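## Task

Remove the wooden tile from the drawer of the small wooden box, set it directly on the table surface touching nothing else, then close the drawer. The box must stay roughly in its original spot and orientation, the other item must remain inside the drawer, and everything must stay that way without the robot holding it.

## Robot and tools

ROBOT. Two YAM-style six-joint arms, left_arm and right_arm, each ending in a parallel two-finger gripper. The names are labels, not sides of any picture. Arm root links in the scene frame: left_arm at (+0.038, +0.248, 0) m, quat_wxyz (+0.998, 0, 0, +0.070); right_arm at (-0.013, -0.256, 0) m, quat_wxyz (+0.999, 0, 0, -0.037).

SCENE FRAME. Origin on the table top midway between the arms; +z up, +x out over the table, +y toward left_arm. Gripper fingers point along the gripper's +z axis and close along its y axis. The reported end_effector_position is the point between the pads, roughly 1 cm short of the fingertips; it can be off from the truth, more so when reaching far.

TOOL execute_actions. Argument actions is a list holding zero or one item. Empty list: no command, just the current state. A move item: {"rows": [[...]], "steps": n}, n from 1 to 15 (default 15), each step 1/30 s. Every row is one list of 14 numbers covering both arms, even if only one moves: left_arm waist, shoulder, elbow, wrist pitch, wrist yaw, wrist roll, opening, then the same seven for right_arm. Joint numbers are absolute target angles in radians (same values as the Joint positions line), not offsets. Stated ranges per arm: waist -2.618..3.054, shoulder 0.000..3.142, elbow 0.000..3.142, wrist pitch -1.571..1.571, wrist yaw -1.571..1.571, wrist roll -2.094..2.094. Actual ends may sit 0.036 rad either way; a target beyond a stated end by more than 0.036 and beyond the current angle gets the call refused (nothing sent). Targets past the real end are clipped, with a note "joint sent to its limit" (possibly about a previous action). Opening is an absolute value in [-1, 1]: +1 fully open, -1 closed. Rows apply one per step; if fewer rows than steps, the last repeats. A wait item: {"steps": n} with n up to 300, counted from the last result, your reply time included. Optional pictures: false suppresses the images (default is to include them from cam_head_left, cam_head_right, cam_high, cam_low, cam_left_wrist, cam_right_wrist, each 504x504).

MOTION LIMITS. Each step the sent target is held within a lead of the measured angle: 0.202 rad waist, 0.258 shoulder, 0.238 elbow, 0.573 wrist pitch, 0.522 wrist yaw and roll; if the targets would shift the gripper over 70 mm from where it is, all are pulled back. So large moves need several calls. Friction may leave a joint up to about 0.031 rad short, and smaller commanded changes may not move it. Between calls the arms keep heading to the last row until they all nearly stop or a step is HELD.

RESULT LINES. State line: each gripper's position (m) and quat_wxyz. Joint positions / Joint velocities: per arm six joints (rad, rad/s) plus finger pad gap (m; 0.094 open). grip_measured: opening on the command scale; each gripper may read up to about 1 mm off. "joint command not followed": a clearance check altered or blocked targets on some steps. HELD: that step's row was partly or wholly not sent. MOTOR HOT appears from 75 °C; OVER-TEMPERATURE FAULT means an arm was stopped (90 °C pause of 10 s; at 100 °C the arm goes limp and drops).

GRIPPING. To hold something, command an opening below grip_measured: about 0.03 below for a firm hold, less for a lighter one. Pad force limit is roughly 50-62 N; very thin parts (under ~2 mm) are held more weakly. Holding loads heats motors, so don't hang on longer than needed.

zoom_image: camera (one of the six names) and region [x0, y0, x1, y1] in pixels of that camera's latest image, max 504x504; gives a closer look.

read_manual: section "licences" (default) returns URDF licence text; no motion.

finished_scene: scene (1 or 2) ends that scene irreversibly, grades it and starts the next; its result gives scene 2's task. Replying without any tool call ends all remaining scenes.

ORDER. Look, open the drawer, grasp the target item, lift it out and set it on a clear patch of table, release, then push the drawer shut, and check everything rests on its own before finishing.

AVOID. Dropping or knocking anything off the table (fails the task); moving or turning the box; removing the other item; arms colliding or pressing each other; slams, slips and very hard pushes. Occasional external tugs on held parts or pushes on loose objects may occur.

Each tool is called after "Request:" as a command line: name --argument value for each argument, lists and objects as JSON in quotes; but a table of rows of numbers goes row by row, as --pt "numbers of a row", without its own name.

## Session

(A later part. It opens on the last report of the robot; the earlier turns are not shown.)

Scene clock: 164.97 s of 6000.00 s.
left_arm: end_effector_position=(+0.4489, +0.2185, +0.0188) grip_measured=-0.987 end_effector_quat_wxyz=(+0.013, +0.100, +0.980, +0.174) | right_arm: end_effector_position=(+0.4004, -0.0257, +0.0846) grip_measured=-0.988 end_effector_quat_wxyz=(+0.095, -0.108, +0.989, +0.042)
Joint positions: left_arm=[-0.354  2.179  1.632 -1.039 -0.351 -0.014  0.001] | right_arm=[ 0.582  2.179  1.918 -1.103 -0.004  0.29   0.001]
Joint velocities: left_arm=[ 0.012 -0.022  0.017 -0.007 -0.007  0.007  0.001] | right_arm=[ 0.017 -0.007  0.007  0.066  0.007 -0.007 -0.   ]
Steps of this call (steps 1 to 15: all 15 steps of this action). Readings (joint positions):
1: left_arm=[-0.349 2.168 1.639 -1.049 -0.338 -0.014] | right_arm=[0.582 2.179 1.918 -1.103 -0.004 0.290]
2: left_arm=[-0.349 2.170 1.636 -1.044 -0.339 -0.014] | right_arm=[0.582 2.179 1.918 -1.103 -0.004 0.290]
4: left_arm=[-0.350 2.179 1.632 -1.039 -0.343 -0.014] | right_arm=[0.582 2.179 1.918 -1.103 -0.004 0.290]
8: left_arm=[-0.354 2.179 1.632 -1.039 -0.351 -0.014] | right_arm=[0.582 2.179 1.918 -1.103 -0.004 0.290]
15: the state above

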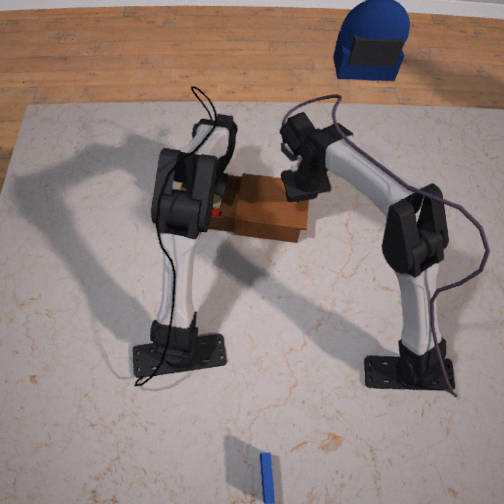

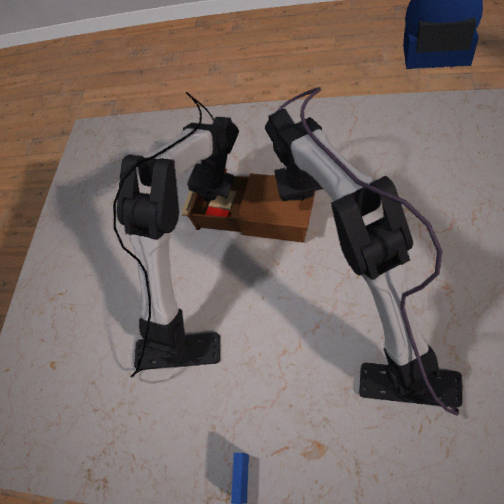

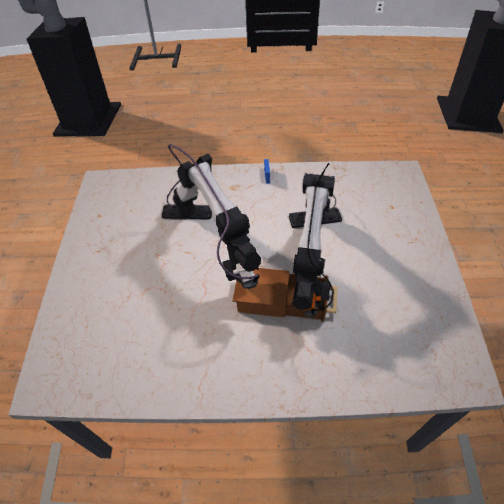

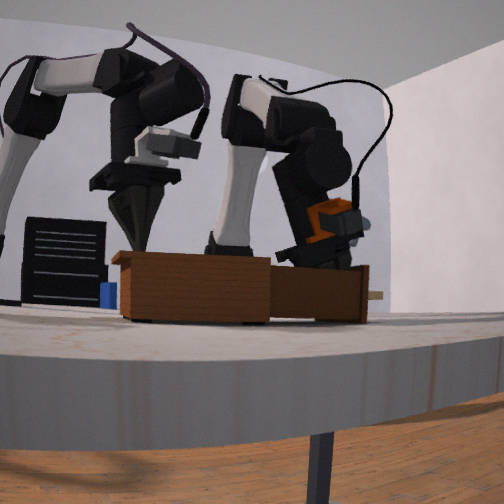

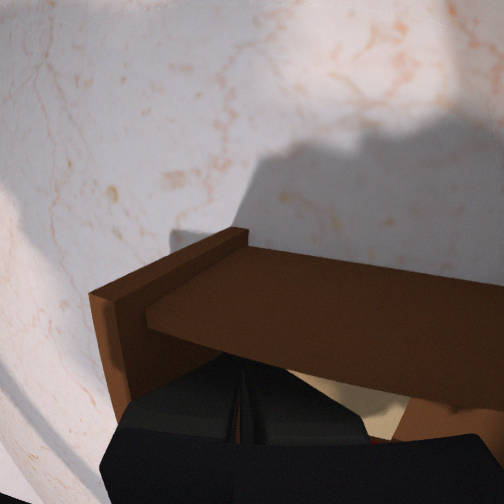

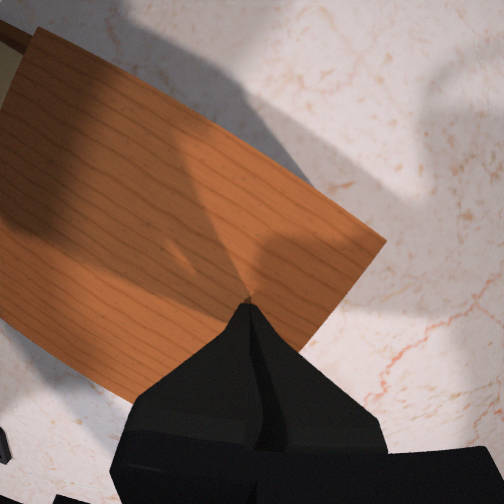

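In the gap. Spread the fingers to push the tile away from the wall.

Request:
execute_actions --actions '[{"rows":[[-0.357,2.17,1.64,-1.04,-0.33,-0.02,-0.95,0.59,2.25,1.9,-1.1,0,0.3,-1],[-0.357,2.17,1.64,-1.04,-0.33,-0.02,-0.9,0.59,2.25,1.9,-1.1,0,0.3,-1],[-0.36,2.165,1.64,-1.04,-0.32,-0.02,-0.85,0.59,2.25,1.9,-1.1,0,0.3,-1],[-0.36,2.165,1.64,-1.04,-0.32,-0.02,-0.8,0.59,2.25,1.9,-1.1,0,0.3,-1],[-0.36,2.16,1.64,-1.04,-0.31,-0.02,-0.75,0.59,2.25,1.9,-1.1,0,0.3,-1],[-0.36,2.16,1.64,-1.04,-0.31,-0.02,-0.68,0.59,2.25,1.9,-1.1,0,0.3,-1]]}]' --pictures false

Request:
execute_actions --actions '[{"rows":[[-0.35,2.08,1.65,-1.08,-0.3,0,-0.9,0.59,2.23,1.9,-1.1,0,0.3,-1]],"steps":12}]' --pictures false

Request:
execute_actions --actions '[{"rows":[[-0.32,2.08,1.65,-1.08,0,0,-0.5,0.59,2.23,1.9,-1.1,0,0.3,-1]],"steps":10}]' --pictures false

Request:
execute_actions --actions '[{"rows":[[-0.32,2.08,1.65,-1.08,0,0,0.4,0.59,2.23,1.9,-1.1,0,0.3,-1]]}]'

Scene clock: 178.70 s of 6000.00 s.
left_arm: end_effector_position=(+0.4484, +0.2125, +0.0218) grip_measured=-0.683 end_effector_quat_wxyz=(+0.017, +0.101, +0.982, +0.162) | right_arm: end_effector_position=(+0.4004, -0.0257, +0.0846) grip_measured=-0.988 end_effector_quat_wxyz=(+0.095, -0.108, +0.989, +0.042)
Joint positions: left_arm=[-0.359  2.167  1.632 -1.04  -0.327 -0.016  0.015] | right_arm=[ 0.582  2.179  1.918 -1.103 -0.004  0.29   0.001]
Joint velocities: left_arm=[ 0.002  0.022  0.002 -0.051  0.007  0.007 -0.002] | right_arm=[-0.002  0.002  0.002 -0.037 -0.022 -0.051  0.   ]
Steps of this call (steps 1 to 15: the robot went on to your last target; steps 16 to 90: nothing new was sent; then 10.23 s passed at rest; steps 91 to 105: all 15 steps of this action). Readings (joint positions):
91: left_arm=[-0.354 2.178 1.632 -1.039 -0.352 -0.014] | right_arm=[0.582 2.179 1.918 -1.103 -0.004 0.290]
92: left_arm=[-0.354 2.177 1.632 -1.039 -0.349 -0.015] | right_arm=[0.582 2.179 1.918 -1.103 -0.004 0.290]
94: left_arm=[-0.357 2.173 1.632 -1.040 -0.342 -0.015] | right_arm=[0.582 2.179 1.918 -1.103 -0.004 0.290]
98: left_arm=[-0.359 2.167 1.632 -1.040 -0.327 -0.016] | right_arm=[0.582 2.179 1.918 -1.103 -0.004 0.290]
105: the state above

Scene clock: 179.10 s of 6000.00 s.
left_arm: end_effector_position=(+0.4464, +0.2102, +0.0518) grip_measured=-0.898 end_effector_quat_wxyz=(+0.039, +0.103, +0.982, +0.151) | right_arm: end_effector_position=(+0.4004, -0.0257, +0.0846) grip_measured=-0.988 end_effector_quat_wxyz=(+0.095, -0.108, +0.989, +0.042)
Joint positions: left_arm=[-0.359  2.087  1.632 -1.073 -0.31  -0.005  0.005] | right_arm=[ 0.582  2.179  1.918 -1.103 -0.004  0.29   0.001]
Joint velocities: left_arm=[-0.017 -0.022 -0.002 -0.022  0.037  0.007  0.001] | right_arm=[-0.002  0.002 -0.002 -0.007 -0.051  0.051  0.   ]
Steps of this call (steps 1 to 12: all 12 steps of this action). Readings (joint positions):
1: left_arm=[-0.359 2.160 1.632 -1.042 -0.324 -0.014] | right_arm=[0.582 2.179 1.918 -1.103 -0.004 0.290]
2: left_arm=[-0.359 2.152 1.632 -1.052 -0.319 -0.012] | right_arm=[0.582 2.179 1.918 -1.103 -0.004 0.290]
4: left_arm=[-0.359 2.122 1.632 -1.061 -0.315 -0.009] | right_arm=[0.582 2.179 1.918 -1.103 -0.004 0.290]
8: left_arm=[-0.359 2.087 1.632 -1.068 -0.312 -0.006] | right_arm=[0.582 2.179 1.918 -1.103 -0.004 0.290]
12: the state above

Scene clock: 179.43 s of 6000.00 s.
left_arm: end_effector_position=(+0.4389, +0.1807, +0.0438) grip_measured=-0.502 end_effector_quat_wxyz=(+0.022, +0.089, +0.996, +0.020) | right_arm: end_effector_position=(+0.4004, -0.0257, +0.0846) grip_measured=-0.988 end_effector_quat_wxyz=(+0.095, -0.108, +0.989, +0.042)
Joint positions: left_arm=[-0.323  2.087  1.632 -1.076 -0.044 -0.005  0.023] | right_arm=[ 0.582  2.179  1.918 -1.103 -0.004  0.29   0.001]
Joint velocities: left_arm=[-0.022  0.002 -0.022  0.022  0.168 -0.095 -0.002] | right_arm=[-0.002 -0.007  0.017  0.007  0.022  0.037  0.001]
Steps of this call (steps 1 to 10: all 10 steps of this action). Readings (joint positions):
1: left_arm=[-0.355 2.087 1.632 -1.073 -0.272 -0.005] | right_arm=[0.582 2.179 1.918 -1.103 -0.004 0.290]
2: left_arm=[-0.349 2.087 1.632 -1.073 -0.217 -0.005] | right_arm=[0.582 2.179 1.918 -1.103 -0.004 0.290]
4: left_arm=[-0.335 2.087 1.632 -1.075 -0.140 -0.005] | right_arm=[0.582 2.179 1.918 -1.103 -0.004 0.290]
8: left_arm=[-0.323 2.087 1.632 -1.076 -0.064 -0.005] | right_arm=[0.582 2.179 1.918 -1.103 -0.004 0.290]
10: the state above

Scene clock: 179.93 s of 6000.00 s.
left_arm: end_effector_position=(+0.4378, +0.1752, +0.0436) grip_measured=+0.398 end_effector_quat_wxyz=(+0.020, +0.090, +0.996, +0.003) | right_arm: end_effector_position=(+0.4004, -0.0257, +0.0846) grip_measured=-0.988 end_effector_quat_wxyz=(+0.095, -0.108, +0.989, +0.042)
Joint positions: left_arm=[-0.323  2.087  1.632 -1.076 -0.011 -0.004  0.066] | right_arm=[ 0.582  2.179  1.918 -1.103 -0.004  0.29   0.001]
Joint velocities: left_arm=[-0.002  0.007 -0.012 -0.007  0.066 -0.037 -0.   ] | right_arm=[-0.002  0.012  0.012 -0.037 -0.007 -0.051 -0.   ]
Steps of this call (steps 1 to 15: all 15 steps of this action). Readings (joint positions):
1: left_arm=[-0.323 2.087 1.632 -1.076 -0.037 -0.004] | right_arm=[0.582 2.179 1.918 -1.103 -0.004 0.290]
2: left_arm=[-0.323 2.087 1.632 -1.076 -0.031 -0.004] | right_arm=[0.582 2.179 1.918 -1.103 -0.004 0.290]
4: left_arm=[-0.323 2.087 1.632 -1.076 -0.023 -0.004] | right_arm=[0.582 2.179 1.918 -1.103 -0.004 0.290]
8: left_arm=[-0.323 2.087 1.632 -1.076 -0.015 -0.004] | right_arm=[0.582 2.179 1.918 -1.103 -0.004 0.290]
15: the state above

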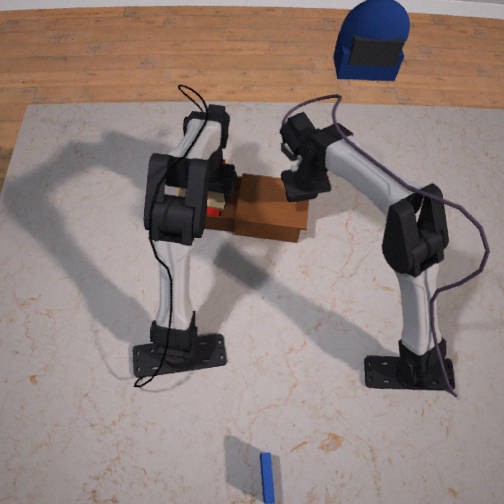

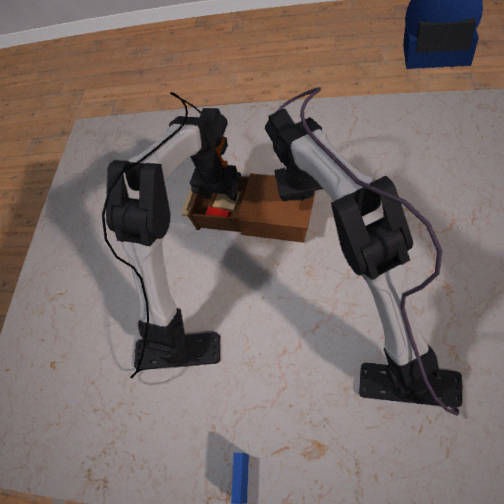

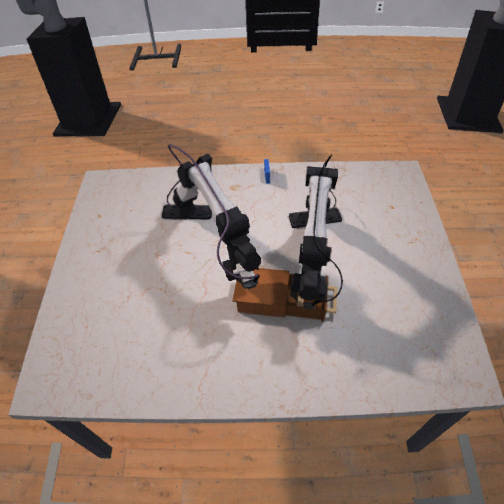

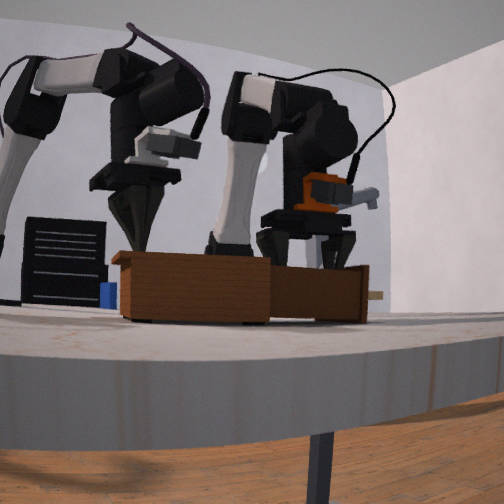

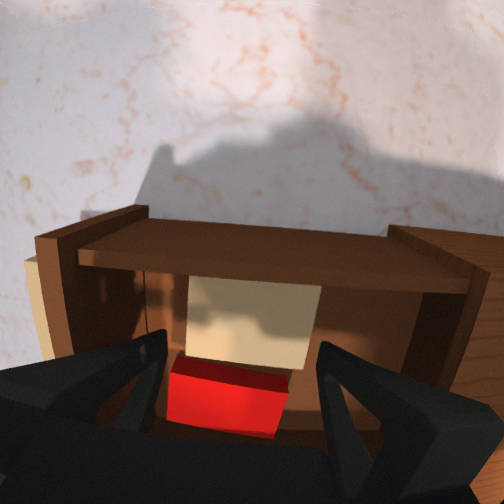

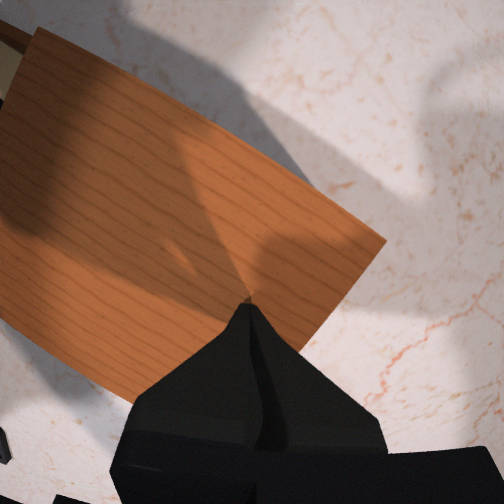

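Request:
execute_actions --actions '[{"rows":[[-0.336,2.125,1.63,-1.05,0,0.05,0.4,0.59,2.23,1.9,-1.1,0,0.3,-1]],"steps":12}]' --pictures false

Request:
execute_actions --actions '[{"rows":[[-0.336,2.175,1.61,-1.03,0,0.05,0.4,0.59,2.23,1.9,-1.1,0,0.3,-1]]}]'

Request:
execute_actions --actions '[{"rows":[[-0.336,2.165,1.62,-1.03,0,0.05,0.17,0.59,2.23,1.9,-1.1,0,0.3,-1]]}]' --pictures false

Scene clock: 188.13 s of 6000.00 s.
left_arm: end_effector_position=(+0.4385, +0.1728, +0.0318) grip_measured=+0.398 end_effector_quat_wxyz=(+0.012, +0.115, +0.993, +0.004) | right_arm: end_effector_position=(+0.4004, -0.0257, +0.0846) grip_measured=-0.988 end_effector_quat_wxyz=(+0.095, -0.108, +0.989, +0.042)
Joint positions: left_arm=[-0.328  2.118  1.632 -1.062 -0.01   0.041  0.066] | right_arm=[ 0.582  2.179  1.918 -1.103 -0.004  0.29   0.001]
Joint velocities: left_arm=[-0.012  0.002 -0.012 -0.007 -0.022  0.022 -0.001] | right_arm=[ 0.017  0.012 -0.022 -0.081 -0.007 -0.022  0.   ]
Steps of this call (steps 1 to 15: the robot went on to your last target; steps 16 to 90: nothing new was sent; then 4.80 s passed at rest; steps 91 to 102: all 12 steps of this action). Readings (joint positions):
91: left_arm=[-0.323 2.089 1.632 -1.075 -0.010 0.002] | right_arm=[0.582 2.179 1.918 -1.103 -0.004 0.290]
92: left_arm=[-0.324 2.092 1.632 -1.071 -0.010 0.011] | right_arm=[0.582 2.179 1.918 -1.103 -0.004 0.290]
94: left_arm=[-0.326 2.104 1.632 -1.067 -0.010 0.023] | right_arm=[0.582 2.179 1.918 -1.103 -0.004 0.290]
98: left_arm=[-0.328 2.118 1.632 -1.064 -0.010 0.036] | right_arm=[0.582 2.179 1.918 -1.103 -0.004 0.290]
102: the state above

Scene clock: 188.63 s of 6000.00 s.
left_arm: end_effector_position=(+0.4391, +0.1725, +0.0204) grip_measured=+0.398 end_effector_quat_wxyz=(+0.004, +0.117, +0.993, +0.003) | right_arm: end_effector_position=(+0.4004, -0.0257, +0.0846) grip_measured=-0.988 end_effector_quat_wxyz=(+0.095, -0.108, +0.989, +0.042)
Joint positions: left_arm=[-0.327  2.147  1.632 -1.049 -0.007  0.047  0.066] | right_arm=[ 0.582  2.179  1.918 -1.103 -0.004  0.29   0.001]
Joint velocities: left_arm=[ 0.007 -0.012  0.022 -0.066 -0.007  0.022 -0.001] | right_arm=[ 0.022 -0.012 -0.007 -0.051  0.051  0.037  0.   ]
Steps of this call (steps 1 to 15: all 15 steps of this action). Readings (joint positions):
1: left_arm=[-0.328 2.122 1.632 -1.061 -0.010 0.042] | right_arm=[0.582 2.179 1.918 -1.103 -0.004 0.290]
2: left_arm=[-0.328 2.128 1.632 -1.055 -0.010 0.043] | right_arm=[0.582 2.179 1.918 -1.103 -0.004 0.290]
4: left_arm=[-0.328 2.148 1.632 -1.049 -0.008 0.043] | right_arm=[0.582 2.179 1.918 -1.103 -0.004 0.290]
8: left_arm=[-0.327 2.147 1.632 -1.049 -0.007 0.046] | right_arm=[0.582 2.179 1.918 -1.103 -0.004 0.290]
15: the state above

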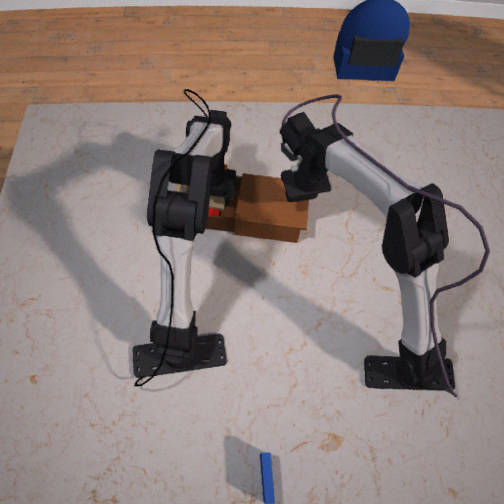

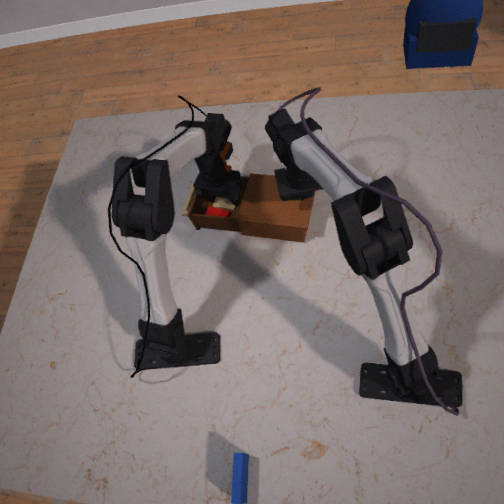

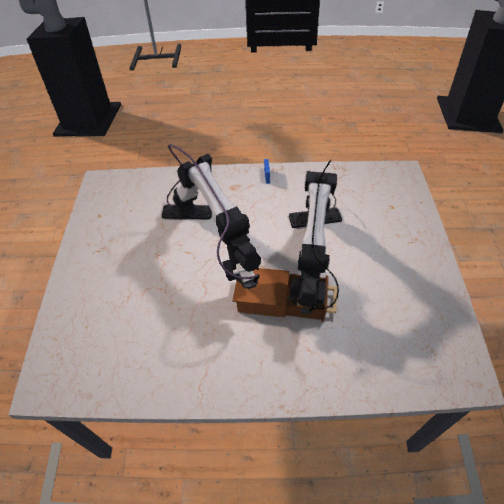

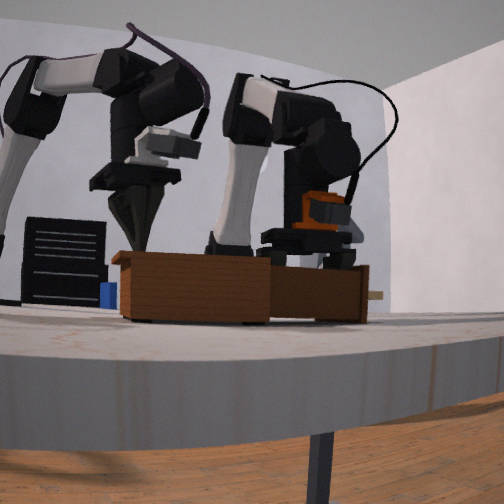

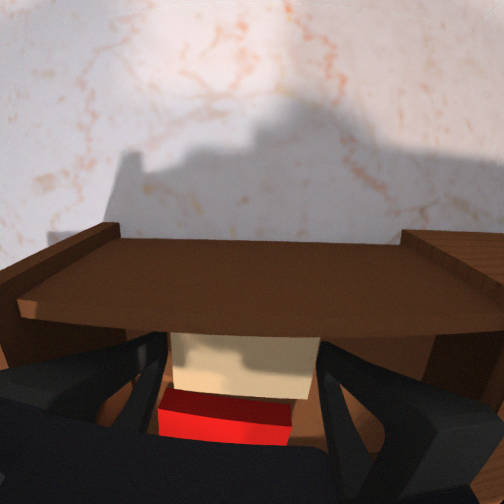

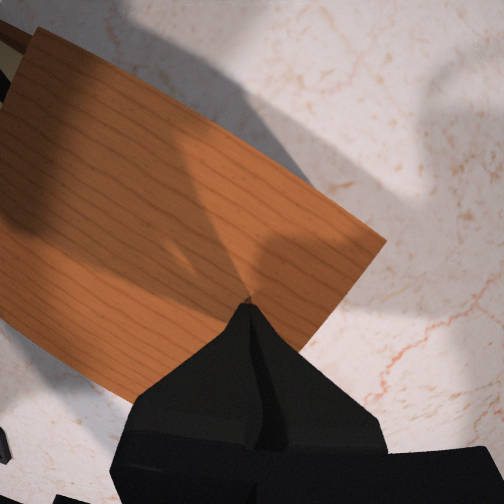

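Scene clock: 189.13 s of 6000.00 s.
left_arm: end_effector_position=(+0.4390, +0.1712, +0.0204) grip_measured=+0.253 end_effector_quat_wxyz=(+0.004, +0.118, +0.993, +0.001) | right_arm: end_effector_position=(+0.4004, -0.0257, +0.0846) grip_measured=-0.988 end_effector_quat_wxyz=(+0.095, -0.108, +0.989, +0.042)
Joint positions: left_arm=[-0.328  2.147  1.632 -1.048 -0.002  0.047  0.059] | right_arm=[ 0.582  2.179  1.918 -1.103 -0.004  0.29   0.001]
Joint velocities: left_arm=[ 0.027 -0.012 -0.012 -0.051 -0.037 -0.066 -0.001] | right_arm=[-0.002 -0.012  0.017 -0.051  0.037 -0.007 -0.   ]
Steps of this call (steps 1 to 15: all 15 steps of this action). Readings (joint positions):
1: left_arm=[-0.327 2.147 1.632 -1.049 -0.003 0.047] | right_arm=[0.582 2.179 1.918 -1.103 -0.004 0.290]
2: left_arm=[-0.328 2.147 1.632 -1.048 -0.002 0.047] | right_arm=[0.582 2.179 1.918 -1.103 -0.004 0.290]
4: left_arm=[-0.328 2.147 1.632 -1.048 -0.002 0.047] | right_arm=[0.582 2.179 1.918 -1.103 -0.004 0.290]
8: left_arm=[-0.328 2.147 1.632 -1.048 -0.002 0.047] | right_arm=[0.582 2.179 1.918 -1.103 -0.004 0.290]
15: the state above

Held. Lift via the shoulder (keeps radius).

Request:
execute_actions --actions '[{"rows":[[-0.33,2.06,1.635,-1.085,0,0.03,0.2,0.59,2.23,1.9,-1.1,0,0.3,-1]],"steps":10}]' --pictures false

Request:
execute_actions --actions '[{"rows":[[-0.33,1.93,1.64,-1.15,0,0.03,0.2,0.59,2.23,1.9,-1.1,0,0.3,-1]]}]' --pictures false

Request:
execute_actions --actions '[{"rows":[[0.22,1.93,1.64,-1.15,0,0.03,0.2,0.59,2.23,1.9,-1.1,0,0.3,-1]]}]' --pictures false

Request:
execute_actions --actions '[{"rows":[[0.22,2.11,1.635,-1.06,0,0.03,0.2,0.59,2.23,1.9,-1.1,0,0.3,-1]]}]' --pictures false

Request:
execute_actions --actions '[{"rows":[[0.22,2.18,1.635,-1.02,0,0.03,0.2,0.59,2.23,1.9,-1.1,0,0.3,-1]]}]'

Scene clock: 204.40 s of 6000.00 s.
left_arm: end_effector_position=(+0.4385, +0.1713, +0.0512) grip_measured=+0.253 end_effector_quat_wxyz=(+0.030, +0.113, +0.993, -0.001) | right_arm: end_effector_position=(+0.4004, -0.0257, +0.0846) grip_measured=-0.988 end_effector_quat_wxyz=(+0.095, -0.108, +0.989, +0.042)
Joint positions: left_arm=[-0.328  2.068  1.632 -1.076 -0.002  0.037  0.059] | right_arm=[ 0.582  2.179  1.918 -1.103 -0.004  0.29   0.001]
Joint velocities: left_arm=[-0.002 -0.012 -0.012 -0.125  0.037  0.007 -0.   ] | right_arm=[-0.017  0.007  0.007 -0.081  0.037  0.007 -0.001]
Steps of this call (steps 1 to 15: the robot went on to your last target; steps 16 to 90: nothing new was sent; then 11.93 s passed at rest; steps 91 to 100: all 10 steps of this action). Readings (joint positions):
91: left_arm=[-0.328 2.140 1.632 -1.049 -0.002 0.045] | right_arm=[0.582 2.179 1.918 -1.103 -0.004 0.290]
92: left_arm=[-0.328 2.131 1.632 -1.058 -0.002 0.043] | right_arm=[0.582 2.179 1.918 -1.103 -0.004 0.290]
94: left_arm=[-0.328 2.102 1.632 -1.068 -0.002 0.040] | right_arm=[0.582 2.179 1.918 -1.103 -0.004 0.290]
98: left_arm=[-0.328 2.068 1.632 -1.074 -0.002 0.037] | right_arm=[0.582 2.179 1.918 -1.103 -0.004 0.290]
100: the state above

Scene clock: 204.90 s of 6000.00 s.
left_arm: end_effector_position=(+0.4266, +0.1736, +0.1034) grip_measured=+0.253 end_effector_quat_wxyz=(+0.066, +0.112, +0.992, -0.004) | right_arm: end_effector_position=(+0.4004, -0.0257, +0.0846) grip_measured=-0.988 end_effector_quat_wxyz=(+0.095, -0.108, +0.989, +0.042)
Joint positions: left_arm=[-0.328  1.926  1.631 -1.144 -0.002  0.035  0.059] | right_arm=[ 0.582  2.179  1.918 -1.103 -0.004  0.29   0.001]
Joint velocities: left_arm=[-0.002 -0.012 -0.022  0.022  0.066 -0.022  0.   ] | right_arm=[-0.002 -0.002  0.007 -0.051 -0.007  0.037 -0.   ]
Steps of this call (steps 1 to 15: all 15 steps of this action). Readings (joint positions):
1: left_arm=[-0.328 2.058 1.632 -1.081 -0.002 0.036] | right_arm=[0.582 2.179 1.918 -1.103 -0.004 0.290]
2: left_arm=[-0.328 2.041 1.631 -1.096 -0.002 0.036] | right_arm=[0.582 2.179 1.918 -1.103 -0.004 0.290]
4: left_arm=[-0.328 1.987 1.631 -1.116 -0.002 0.035] | right_arm=[0.582 2.179 1.918 -1.103 -0.004 0.290]
8: left_arm=[-0.328 1.925 1.631 -1.132 -0.002 0.035] | right_arm=[0.582 2.179 1.918 -1.103 -0.004 0.290]
15: the state above

Scene clock: 205.40 s of 6000.00 s.
left_arm: end_effector_position=(+0.4022, +0.4028, +0.1035) grip_measured=+0.253 end_effector_quat_wxyz=(+0.063, -0.182, +0.981, +0.020) | right_arm: end_effector_position=(+0.4004, -0.0257, +0.0846) grip_measured=-0.988 end_effector_quat_wxyz=(+0.095, -0.108, +0.989, +0.042)
Joint positions: left_arm=[ 0.258  1.926  1.631 -1.143 -0.013  0.031  0.059] | right_arm=[ 0.582  2.179  1.918 -1.103 -0.004  0.29   0.001]
Joint velocities: left_arm=[-0.261  0.017 -0.007 -0.022 -0.081  0.007 -0.001] | right_arm=[-0.007  0.002 -0.012  0.022  0.007 -0.022  0.   ]
Steps of this call (steps 1 to 15: all 15 steps of this action). Readings (joint positions):
1: left_arm=[-0.314 1.926 1.631 -1.145 0.006 0.035] | right_arm=[0.582 2.179 1.918 -1.103 -0.004 0.290]
2: left_arm=[-0.285 1.926 1.631 -1.145 0.014 0.035] | right_arm=[0.582 2.179 1.918 -1.103 -0.004 0.290]
4: left_arm=[-0.183 1.926 1.631 -1.145 0.016 0.035] | right_arm=[0.582 2.179 1.918 -1.103 -0.004 0.290]
8: left_arm=[0.067 1.926 1.631 -1.141 0.012 0.035] | right_arm=[0.582 2.179 1.918 -1.103 -0.004 0.290]
15: the state above

Scene clock: 205.90 s of 6000.00 s.
left_arm: end_effector_position=(+0.4184, +0.3920, +0.0296) grip_measured=+0.253 end_effector_quat_wxyz=(+0.004, -0.163, +0.987, +0.004) | right_arm: end_effector_position=(+0.4004, -0.0257, +0.0846) grip_measured=-0.988 end_effector_quat_wxyz=(+0.095, -0.108, +0.989, +0.042)
Joint positions: left_arm=[ 0.22   2.13   1.642 -1.073 -0.007  0.031  0.059] | right_arm=[ 0.582  2.179  1.918 -1.103 -0.004  0.29   0.001]
Joint velocities: left_arm=[-0.022 -0.032  0.007 -0.037 -0.022 -0.007  0.001] | right_arm=[ 0.012  0.002 -0.027 -0.051  0.051 -0.022  0.   ]
Steps of this call (steps 1 to 15: all 15 steps of this action). Readings (joint positions):
1: left_arm=[0.248 1.941 1.633 -1.142 -0.013 0.031] | right_arm=[0.582 2.179 1.918 -1.103 -0.004 0.290]
2: left_arm=[0.238 1.967 1.640 -1.128 -0.011 0.031] | right_arm=[0.582 2.179 1.918 -1.103 -0.004 0.290]
4: left_arm=[0.225 2.044 1.642 -1.096 -0.009 0.031] | right_arm=[0.582 2.179 1.918 -1.103 -0.004 0.290]
8: left_arm=[0.220 2.139 1.642 -1.081 -0.007 0.031] | right_arm=[0.582 2.179 1.918 -1.103 -0.004 0.290]
15: the state above

Scene clock: 206.40 s of 6000.00 s.
left_arm: end_effector_position=(+0.4236, +0.3940, +0.0112) grip_measured=+0.253 end_effector_quat_wxyz=(+0.001, -0.163, +0.987, +0.004) | right_arm: end_effector_position=(+0.4004, -0.0257, +0.0846) grip_measured=-0.988 end_effector_quat_wxyz=(+0.095, -0.108, +0.989, +0.042)
Joint positions: left_arm=[ 0.22   2.177  1.642 -1.032 -0.007  0.031  0.059] | right_arm=[ 0.582  2.179  1.918 -1.103 -0.004  0.29   0.001]
Joint velocities: left_arm=[ 0.007  0.002 -0.007 -0.037 -0.022 -0.022  0.   ] | right_arm=[ 0.002 -0.012  0.007 -0.007 -0.022 -0.007  0.   ]
Steps of this call (steps 1 to 15: all 15 steps of this action). Readings (joint positions):
1: left_arm=[0.220 2.133 1.642 -1.070 -0.007 0.031] | right_arm=[0.582 2.179 1.918 -1.103 -0.004 0.290]
2: left_arm=[0.220 2.139 1.642 -1.061 -0.007 0.031] | right_arm=[0.582 2.179 1.918 -1.103 -0.004 0.290]
4: left_arm=[0.220 2.156 1.642 -1.048 -0.007 0.031] | right_arm=[0.582 2.179 1.918 -1.103 -0.004 0.290]
8: left_arm=[0.220 2.177 1.642 -1.039 -0.007 0.031] | right_arm=[0.582 2.179 1.918 -1.103 -0.004 0.290]
15: the state above

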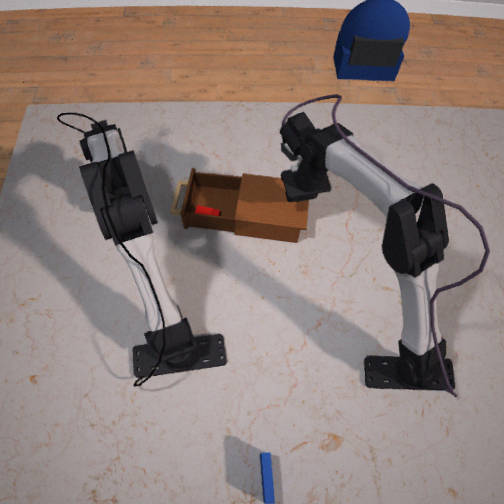

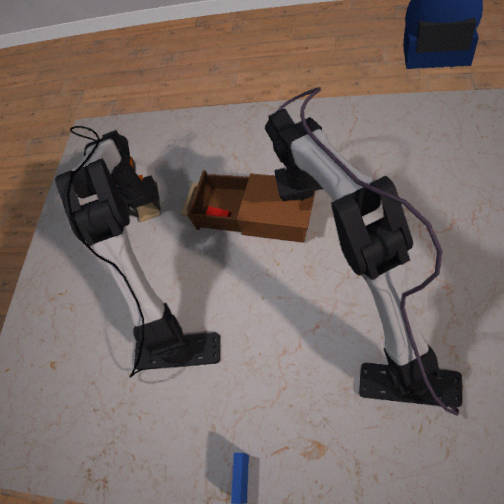

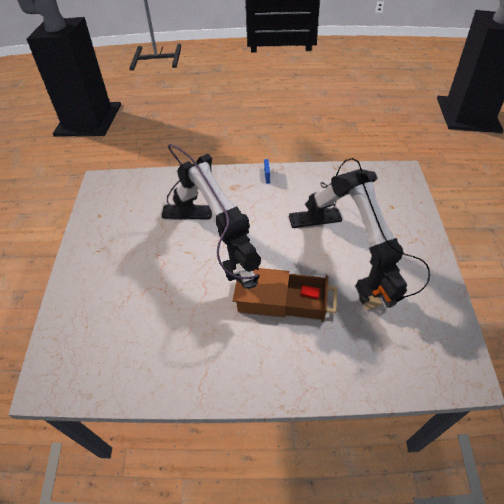

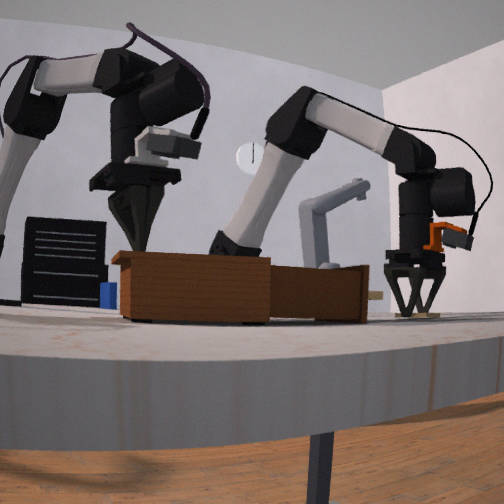

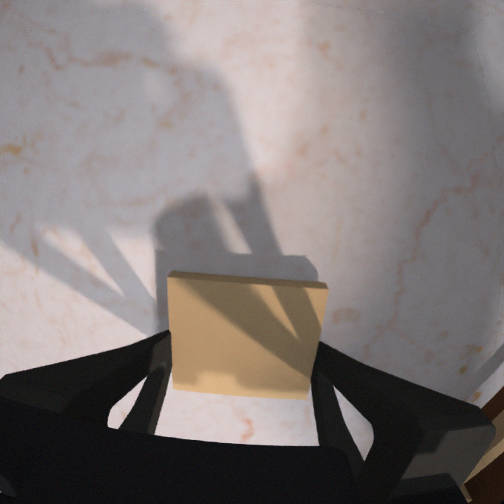

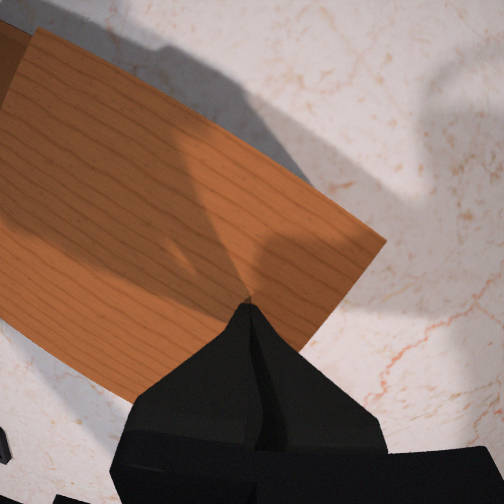

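Request:
execute_actions --actions '[{"rows":[[0.22,2.195,1.635,-1.02,0,0.03,0.2,0.59,2.23,1.9,-1.1,0,0.3,-1],[0.22,2.195,1.635,-1.02,0,0.03,0.2,0.59,2.23,1.9,-1.1,0,0.3,-1],[0.22,2.195,1.635,-1.02,0,0.03,0.2,0.59,2.23,1.9,-1.1,0,0.3,-1],[0.22,2.195,1.635,-1.02,0,0.03,0.2,0.59,2.23,1.9,-1.1,0,0.3,-1],[0.22,2.19,1.635,-1.02,0,0.03,0.5,0.59,2.23,1.9,-1.1,0,0.3,-1]],"steps":10}]' --pictures false

Request:
execute_actions --actions '[{"rows":[[0.22,2.125,1.64,-1.08,0,0.03,0.5,0.59,2.28,1.87,-1.1,0,0.3,-1]],"steps":12}]' --pictures false

Request:
execute_actions --actions '[{"rows":[[0.05,2.135,1.64,-1.08,0.15,0.3,-1,0.59,2.28,1.87,-1.1,0,0.3,-1]]}]' --pictures false

Request:
execute_actions --actions '[{"rows":[[-0.02,2.135,1.64,-1.09,0.22,0.3,-1,0.59,2.28,1.87,-1.1,0,0.3,-1]],"steps":9}]' --pictures false

Request:
execute_actions --actions '[{"rows":[[-0.09,2.135,1.64,-1.1,0.26,0.25,-1,0.59,2.28,1.87,-1.1,0,0.3,-1]],"steps":9}]' --pictures false

Request:
execute_actions --actions '[{"rows":[[-0.16,2.135,1.64,-1.11,0.28,0.18,-1,0.59,2.28,1.87,-1.1,0,0.3,-1]],"steps":9}]' --pictures false

Request:
execute_actions --actions '[{"rows":[[-0.23,2.135,1.64,-1.12,0.3,0.11,-1,0.59,2.28,1.87,-1.1,0,0.3,-1]],"steps":9}]' --pictures false

Request:
execute_actions --actions '[{"rows":[[-0.29,2.135,1.64,-1.12,0.32,0.06,-1,0.59,2.28,1.87,-1.1,0,0.3,-1]],"steps":9}]' --pictures false

Request:
execute_actions --actions '[{"rows":[[-0.36,2.135,1.64,-1.12,0.36,0.03,-1,0.59,2.28,1.87,-1.1,0,0.3,-1]]}]'

Scene clock: 226.17 s of 6000.00 s.
left_arm: end_effector_position=(+0.4239, +0.3941, +0.0112) grip_measured=+0.498 end_effector_quat_wxyz=(+0.002, -0.163, +0.987, +0.004) | right_arm: end_effector_position=(+0.4004, -0.0257, +0.0846) grip_measured=-0.988 end_effector_quat_wxyz=(+0.095, -0.108, +0.989, +0.042)
Joint positions: left_arm=[ 0.22   2.177  1.642 -1.031 -0.007  0.031  0.07 ] | right_arm=[ 0.582  2.179  1.918 -1.103 -0.004  0.29   0.001]
Joint velocities: left_arm=[-0.007 -0.017  0.007  0.051  0.022  0.007 -0.002] | right_arm=[-0.002 -0.007  0.002  0.037  0.022 -0.081  0.001]
Steps of this call (steps 1 to 15: the robot went on to your last target; steps 16 to 90: nothing new was sent; then 16.43 s passed at rest; steps 91 to 100: all 10 steps of this action). Readings (joint positions):
91: left_arm=[0.220 2.177 1.642 -1.031 -0.007 0.031] | right_arm=[0.582 2.179 1.918 -1.103 -0.004 0.290]
92: left_arm=[0.220 2.177 1.642 -1.031 -0.007 0.031] | right_arm=[0.582 2.179 1.918 -1.103 -0.004 0.290]
94: left_arm=[0.220 2.177 1.642 -1.031 -0.007 0.031] | right_arm=[0.582 2.179 1.918 -1.103 -0.004 0.290]
98: left_arm=[0.220 2.177 1.642 -1.031 -0.007 0.031] | right_arm=[0.582 2.179 1.918 -1.103 -0.004 0.290]
100: the state above

Scene clock: 226.57 s of 6000.00 s.
left_arm: end_effector_position=(+0.4176, +0.3917, +0.0253) grip_measured=+0.498 end_effector_quat_wxyz=(-0.001, -0.163, +0.987, +0.003) | right_arm: end_effector_position=(+0.4003, -0.0257, +0.0841) grip_measured=-0.988 end_effector_quat_wxyz=(+0.094, -0.108, +0.989, +0.042)
Joint positions: left_arm=[ 0.22   2.141  1.642 -1.072 -0.007  0.031  0.07 ] | right_arm=[ 0.582  2.18   1.918 -1.103 -0.004  0.29   0.001]
Joint velocities: left_arm=[-0.002 -0.017  0.002  0.007  0.037  0.066  0.   ] | right_arm=[ 0.007 -0.007 -0.017  0.051  0.007  0.007 -0.001]
Steps of this call (steps 1 to 12: all 12 steps of this action). Readings (joint positions):
1: left_arm=[0.220 2.175 1.642 -1.034 -0.007 0.031] | right_arm=[0.582 2.180 1.918 -1.103 -0.004 0.290]
2: left_arm=[0.220 2.171 1.642 -1.043 -0.007 0.031] | right_arm=[0.582 2.180 1.918 -1.103 -0.004 0.290]
4: left_arm=[0.220 2.157 1.642 -1.056 -0.007 0.031] | right_arm=[0.582 2.180 1.918 -1.103 -0.004 0.290]
8: left_arm=[0.220 2.141 1.642 -1.067 -0.007 0.031] | right_arm=[0.582 2.180 1.918 -1.103 -0.004 0.290]
12: the state above

Scene clock: 227.07 s of 6000.00 s.
left_arm: end_effector_position=(+0.4408, +0.2994, +0.0269) grip_measured=-0.987 end_effector_quat_wxyz=(+0.015, +0.050, +0.996, -0.066) | right_arm: end_effector_position=(+0.4003, -0.0257, +0.0841) grip_measured=-0.988 end_effector_quat_wxyz=(+0.094, -0.108, +0.989, +0.042)
Joint positions: left_arm=[ 0.045  2.141  1.642 -1.074  0.136  0.285  0.001] | right_arm=[ 0.582  2.18   1.918 -1.103 -0.004  0.29   0.001]
Joint velocities: left_arm=[ 0.095 -0.012 -0.012  0.037 -0.022  0.022  0.   ] | right_arm=[ 0.027  0.002 -0.007  0.095 -0.007  0.007  0.   ]
Steps of this call (steps 1 to 15: all 15 steps of this action). Readings (joint positions):
1: left_arm=[0.211 2.141 1.642 -1.073 0.002 0.061] | right_arm=[0.582 2.180 1.918 -1.103 -0.004 0.290]
2: left_arm=[0.192 2.141 1.642 -1.073 0.018 0.101] | right_arm=[0.582 2.180 1.918 -1.103 -0.004 0.290]
4: left_arm=[0.123 2.141 1.642 -1.073 0.056 0.169] | right_arm=[0.582 2.180 1.918 -1.103 -0.004 0.290]
8: left_arm=[0.020 2.141 1.642 -1.073 0.119 0.246] | right_arm=[0.582 2.180 1.918 -1.103 -0.004 0.290]
15: the state above

Scene clock: 227.37 s of 6000.00 s.
left_arm: end_effector_position=(+0.4424, +0.2719, +0.0277) grip_measured=-0.988 end_effector_quat_wxyz=(+0.014, +0.082, +0.993, -0.081) | right_arm: end_effector_position=(+0.4003, -0.0257, +0.0841) grip_measured=-0.988 end_effector_quat_wxyz=(+0.094, -0.108, +0.989, +0.042)
Joint positions: left_arm=[-0.01   2.141  1.642 -1.08   0.165  0.296  0.001] | right_arm=[ 0.582  2.18   1.918 -1.103 -0.004  0.29   0.001]
Joint velocities: left_arm=[-0.022  0.017 -0.027  0.037  0.007 -0.037 -0.001] | right_arm=[ 0.002  0.012 -0.022  0.007  0.037 -0.022 -0.   ]
Steps of this call (steps 1 to 9: all 9 steps of this action). Readings (joint positions):
1: left_arm=[0.044 2.141 1.642 -1.075 0.142 0.286] | right_arm=[0.582 2.180 1.918 -1.103 -0.004 0.290]
2: left_arm=[0.038 2.141 1.642 -1.077 0.152 0.287] | right_arm=[0.582 2.180 1.918 -1.103 -0.004 0.290]
4: left_arm=[0.012 2.141 1.642 -1.079 0.171 0.290] | right_arm=[0.582 2.180 1.918 -1.103 -0.004 0.290]
8: left_arm=[-0.010 2.141 1.642 -1.080 0.165 0.296] | right_arm=[0.582 2.180 1.918 -1.103 -0.004 0.290]
9: the state above

Scene clock: 227.67 s of 6000.00 s.
left_arm: end_effector_position=(+0.4421, +0.2696, +0.0271) grip_measured=-0.988 end_effector_quat_wxyz=(+0.008, +0.079, +0.995, -0.061) | right_arm: end_effector_position=(+0.4003, -0.0257, +0.0841) grip_measured=-0.988 end_effector_quat_wxyz=(+0.094, -0.108, +0.989, +0.042)
Joint positions: left_arm=[-0.033  2.14   1.642 -1.08   0.124  0.266  0.001] | right_arm=[ 0.582  2.18   1.918 -1.103 -0.004  0.29   0.001]
Joint velocities: left_arm=[-0.002  0.022 -0.002  0.022 -0.022 -0.11   0.001] | right_arm=[ 0.007 -0.017 -0.017 -0.007 -0.007 -0.037 -0.   ]
Steps of this call (steps 1 to 9: all 9 steps of this action). Readings (joint positions):
1: left_arm=[-0.014 2.141 1.642 -1.080 0.164 0.291] | right_arm=[0.582 2.180 1.918 -1.103 -0.004 0.290]
2: left_arm=[-0.019 2.141 1.642 -1.080 0.157 0.285] | right_arm=[0.582 2.180 1.918 -1.103 -0.004 0.290]
4: left_arm=[-0.029 2.140 1.642 -1.080 0.136 0.277] | right_arm=[0.582 2.180 1.918 -1.103 -0.004 0.290]
8: left_arm=[-0.033 2.140 1.642 -1.080 0.124 0.267] | right_arm=[0.582 2.180 1.918 -1.103 -0.004 0.290]
9: the state above

Scene clock: 227.97 s of 6000.00 s.
left_arm: end_effector_position=(+0.4427, +0.2632, +0.0273) grip_measured=-0.988 end_effector_quat_wxyz=(+0.003, +0.073, +0.997, -0.026) | right_arm: end_effector_position=(+0.4003, -0.0284, +0.0838) grip_measured=-0.988 end_effector_quat_wxyz=(+0.094, -0.107, +0.989, +0.035)
Joint positions: left_arm=[-0.079  2.136  1.642 -1.078  0.053  0.206  0.001] | right_arm=[ 0.582  2.18   1.918 -1.108  0.009  0.29   0.001]
Joint velocities: left_arm=[-0.007 -0.012  0.007 -0.037 -0.066 -0.139  0.   ] | right_arm=[-0.022 -0.012 -0.007  0.022 -0.007  0.007  0.001]
Steps of this call (steps 1 to 9: all 9 steps of this action). Readings (joint positions):
1: left_arm=[-0.038 2.140 1.642 -1.080 0.120 0.256] | right_arm=[0.582 2.180 1.918 -1.103 -0.004 0.290]
2: left_arm=[-0.046 2.139 1.642 -1.081 0.108 0.243] | right_arm=[0.582 2.180 1.918 -1.103 -0.004 0.290]
4: left_arm=[-0.066 2.137 1.642 -1.079 0.079 0.227] | right_arm=[0.582 2.180 1.918 -1.107 0.004 0.290]
8: left_arm=[-0.079 2.136 1.642 -1.078 0.053 0.209] | right_arm=[0.582 2.180 1.918 -1.108 0.009 0.290]
9: the state above

Scene clock: 228.27 s of 6000.00 s.
left_arm: end_effector_position=(+0.4429, +0.2574, +0.0277) grip_measured=-0.988 end_effector_quat_wxyz=(-0.001, +0.065, +0.998, +0.008) | right_arm: end_effector_position=(+0.4002, -0.0333, +0.0834) grip_measured=-0.988 end_effector_quat_wxyz=(+0.095, -0.106, +0.990, +0.022)
Joint positions: left_arm=[-0.122  2.135  1.642 -1.078 -0.017  0.146  0.001] | right_arm=[ 0.582  2.18   1.918 -1.118  0.034  0.29   0.001]
Joint velocities: left_arm=[-0.022 -0.012 -0.002 -0.037 -0.051 -0.168  0.001] | right_arm=[-0.012 -0.007 -0.007 -0.11   0.037  0.037 -0.   ]
Steps of this call (steps 1 to 9: all 9 steps of this action). Readings (joint positions):
1: left_arm=[-0.082 2.136 1.642 -1.078 0.050 0.197] | right_arm=[0.582 2.180 1.918 -1.108 0.009 0.290]
2: left_arm=[-0.088 2.136 1.642 -1.078 0.034 0.186] | right_arm=[0.582 2.180 1.918 -1.108 0.009 0.290]
4: left_arm=[-0.102 2.135 1.642 -1.078 0.006 0.170] | right_arm=[0.582 2.180 1.918 -1.110 0.013 0.290]
8: left_arm=[-0.121 2.135 1.642 -1.078 -0.015 0.149] | right_arm=[0.582 2.180 1.918 -1.117 0.031 0.290]
9: the state above

Scene clock: 228.57 s of 6000.00 s.
left_arm: end_effector_position=(+0.4432, +0.2580, +0.0283) grip_measured=-0.988 end_effector_quat_wxyz=(-0.002, +0.057, +0.997, +0.042) | right_arm: end_effector_position=(+0.4003, -0.0334, +0.0834) grip_measured=-0.988 end_effector_quat_wxyz=(+0.095, -0.106, +0.990, +0.021)
Joint positions: left_arm=[-0.15   2.135  1.642 -1.078 -0.084  0.105  0.001] | right_arm=[ 0.582  2.18   1.918 -1.118  0.035  0.29   0.001]
Joint velocities: left_arm=[-0.032 -0.007 -0.007 -0.007 -0.11  -0.095  0.001] | right_arm=[ 0.022 -0.012  0.002 -0.081 -0.022  0.007 -0.001]
Steps of this call (steps 1 to 9: all 9 steps of this action). Readings (joint positions):
1: left_arm=[-0.125 2.135 1.642 -1.078 -0.023 0.139] | right_arm=[0.582 2.180 1.918 -1.118 0.035 0.290]
2: left_arm=[-0.130 2.135 1.642 -1.078 -0.034 0.132] | right_arm=[0.582 2.180 1.918 -1.118 0.035 0.290]
4: left_arm=[-0.139 2.135 1.642 -1.078 -0.057 0.121] | right_arm=[0.582 2.180 1.918 -1.118 0.035 0.290]
8: left_arm=[-0.148 2.135 1.642 -1.078 -0.081 0.107] | right_arm=[0.582 2.180 1.918 -1.118 0.035 0.290]
9: the state above

Scene clock: 229.07 s of 6000.00 s.
left_arm: end_effector_position=(+0.4414, +0.2523, +0.0296) grip_measured=-0.988 end_effector_quat_wxyz=(-0.006, +0.061, +0.995, +0.074) | right_arm: end_effector_position=(+0.4003, -0.0335, +0.0834) grip_measured=-0.988 end_effector_quat_wxyz=(+0.095, -0.106, +0.990, +0.021)
Joint positions: left_arm=[-0.191  2.135  1.642 -1.088 -0.148  0.071  0.001] | right_arm=[ 0.582  2.18   1.918 -1.119  0.035  0.29   0.001]
Joint velocities: left_arm=[-0.017 -0.012 -0.012 -0.022 -0.022 -0.051  0.   ] | right_arm=[-0.002  0.017 -0.017 -0.022  0.051 -0.022 -0.   ]
Steps of this call (steps 1 to 15: all 15 steps of this action). Readings (joint positions):
1: left_arm=[-0.152 2.135 1.642 -1.078 -0.089 0.101] | right_arm=[0.582 2.180 1.918 -1.119 0.035 0.290]
2: left_arm=[-0.156 2.135 1.642 -1.078 -0.098 0.097] | right_arm=[0.582 2.180 1.918 -1.119 0.035 0.290]
4: left_arm=[-0.164 2.135 1.642 -1.079 -0.116 0.091] | right_arm=[0.582 2.180 1.918 -1.119 0.035 0.290]
8: left_arm=[-0.180 2.135 1.642 -1.084 -0.137 0.082] | right_arm=[0.582 2.180 1.918 -1.119 0.035 0.290]
15: the state above

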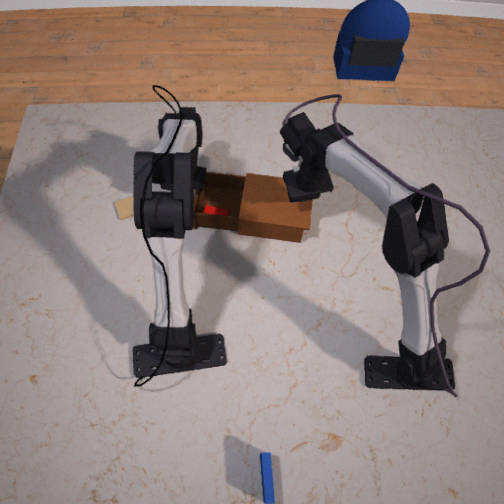

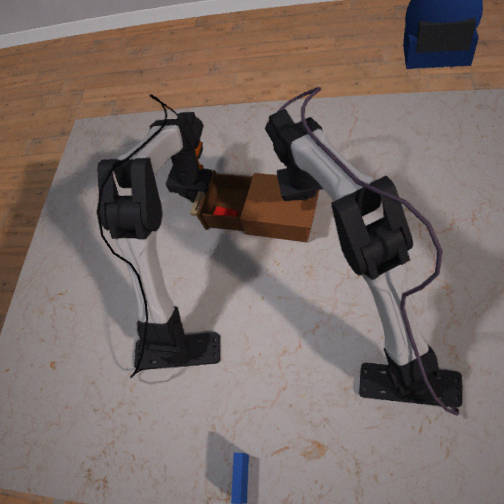

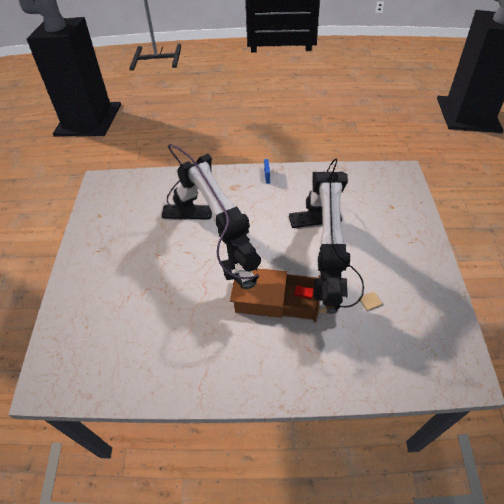

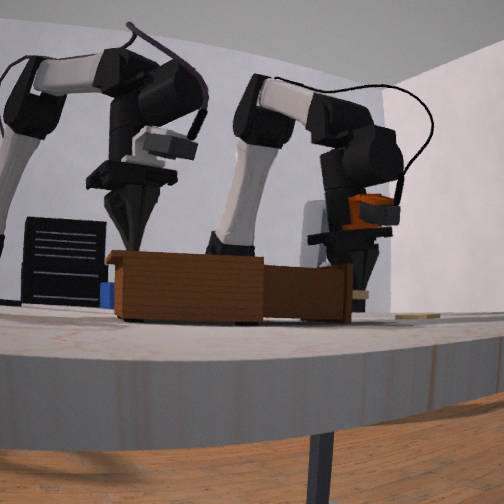

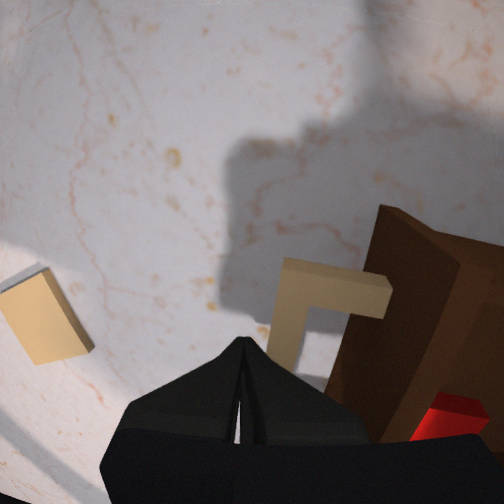

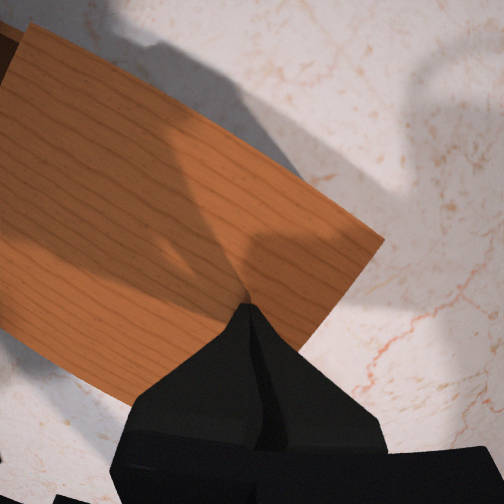

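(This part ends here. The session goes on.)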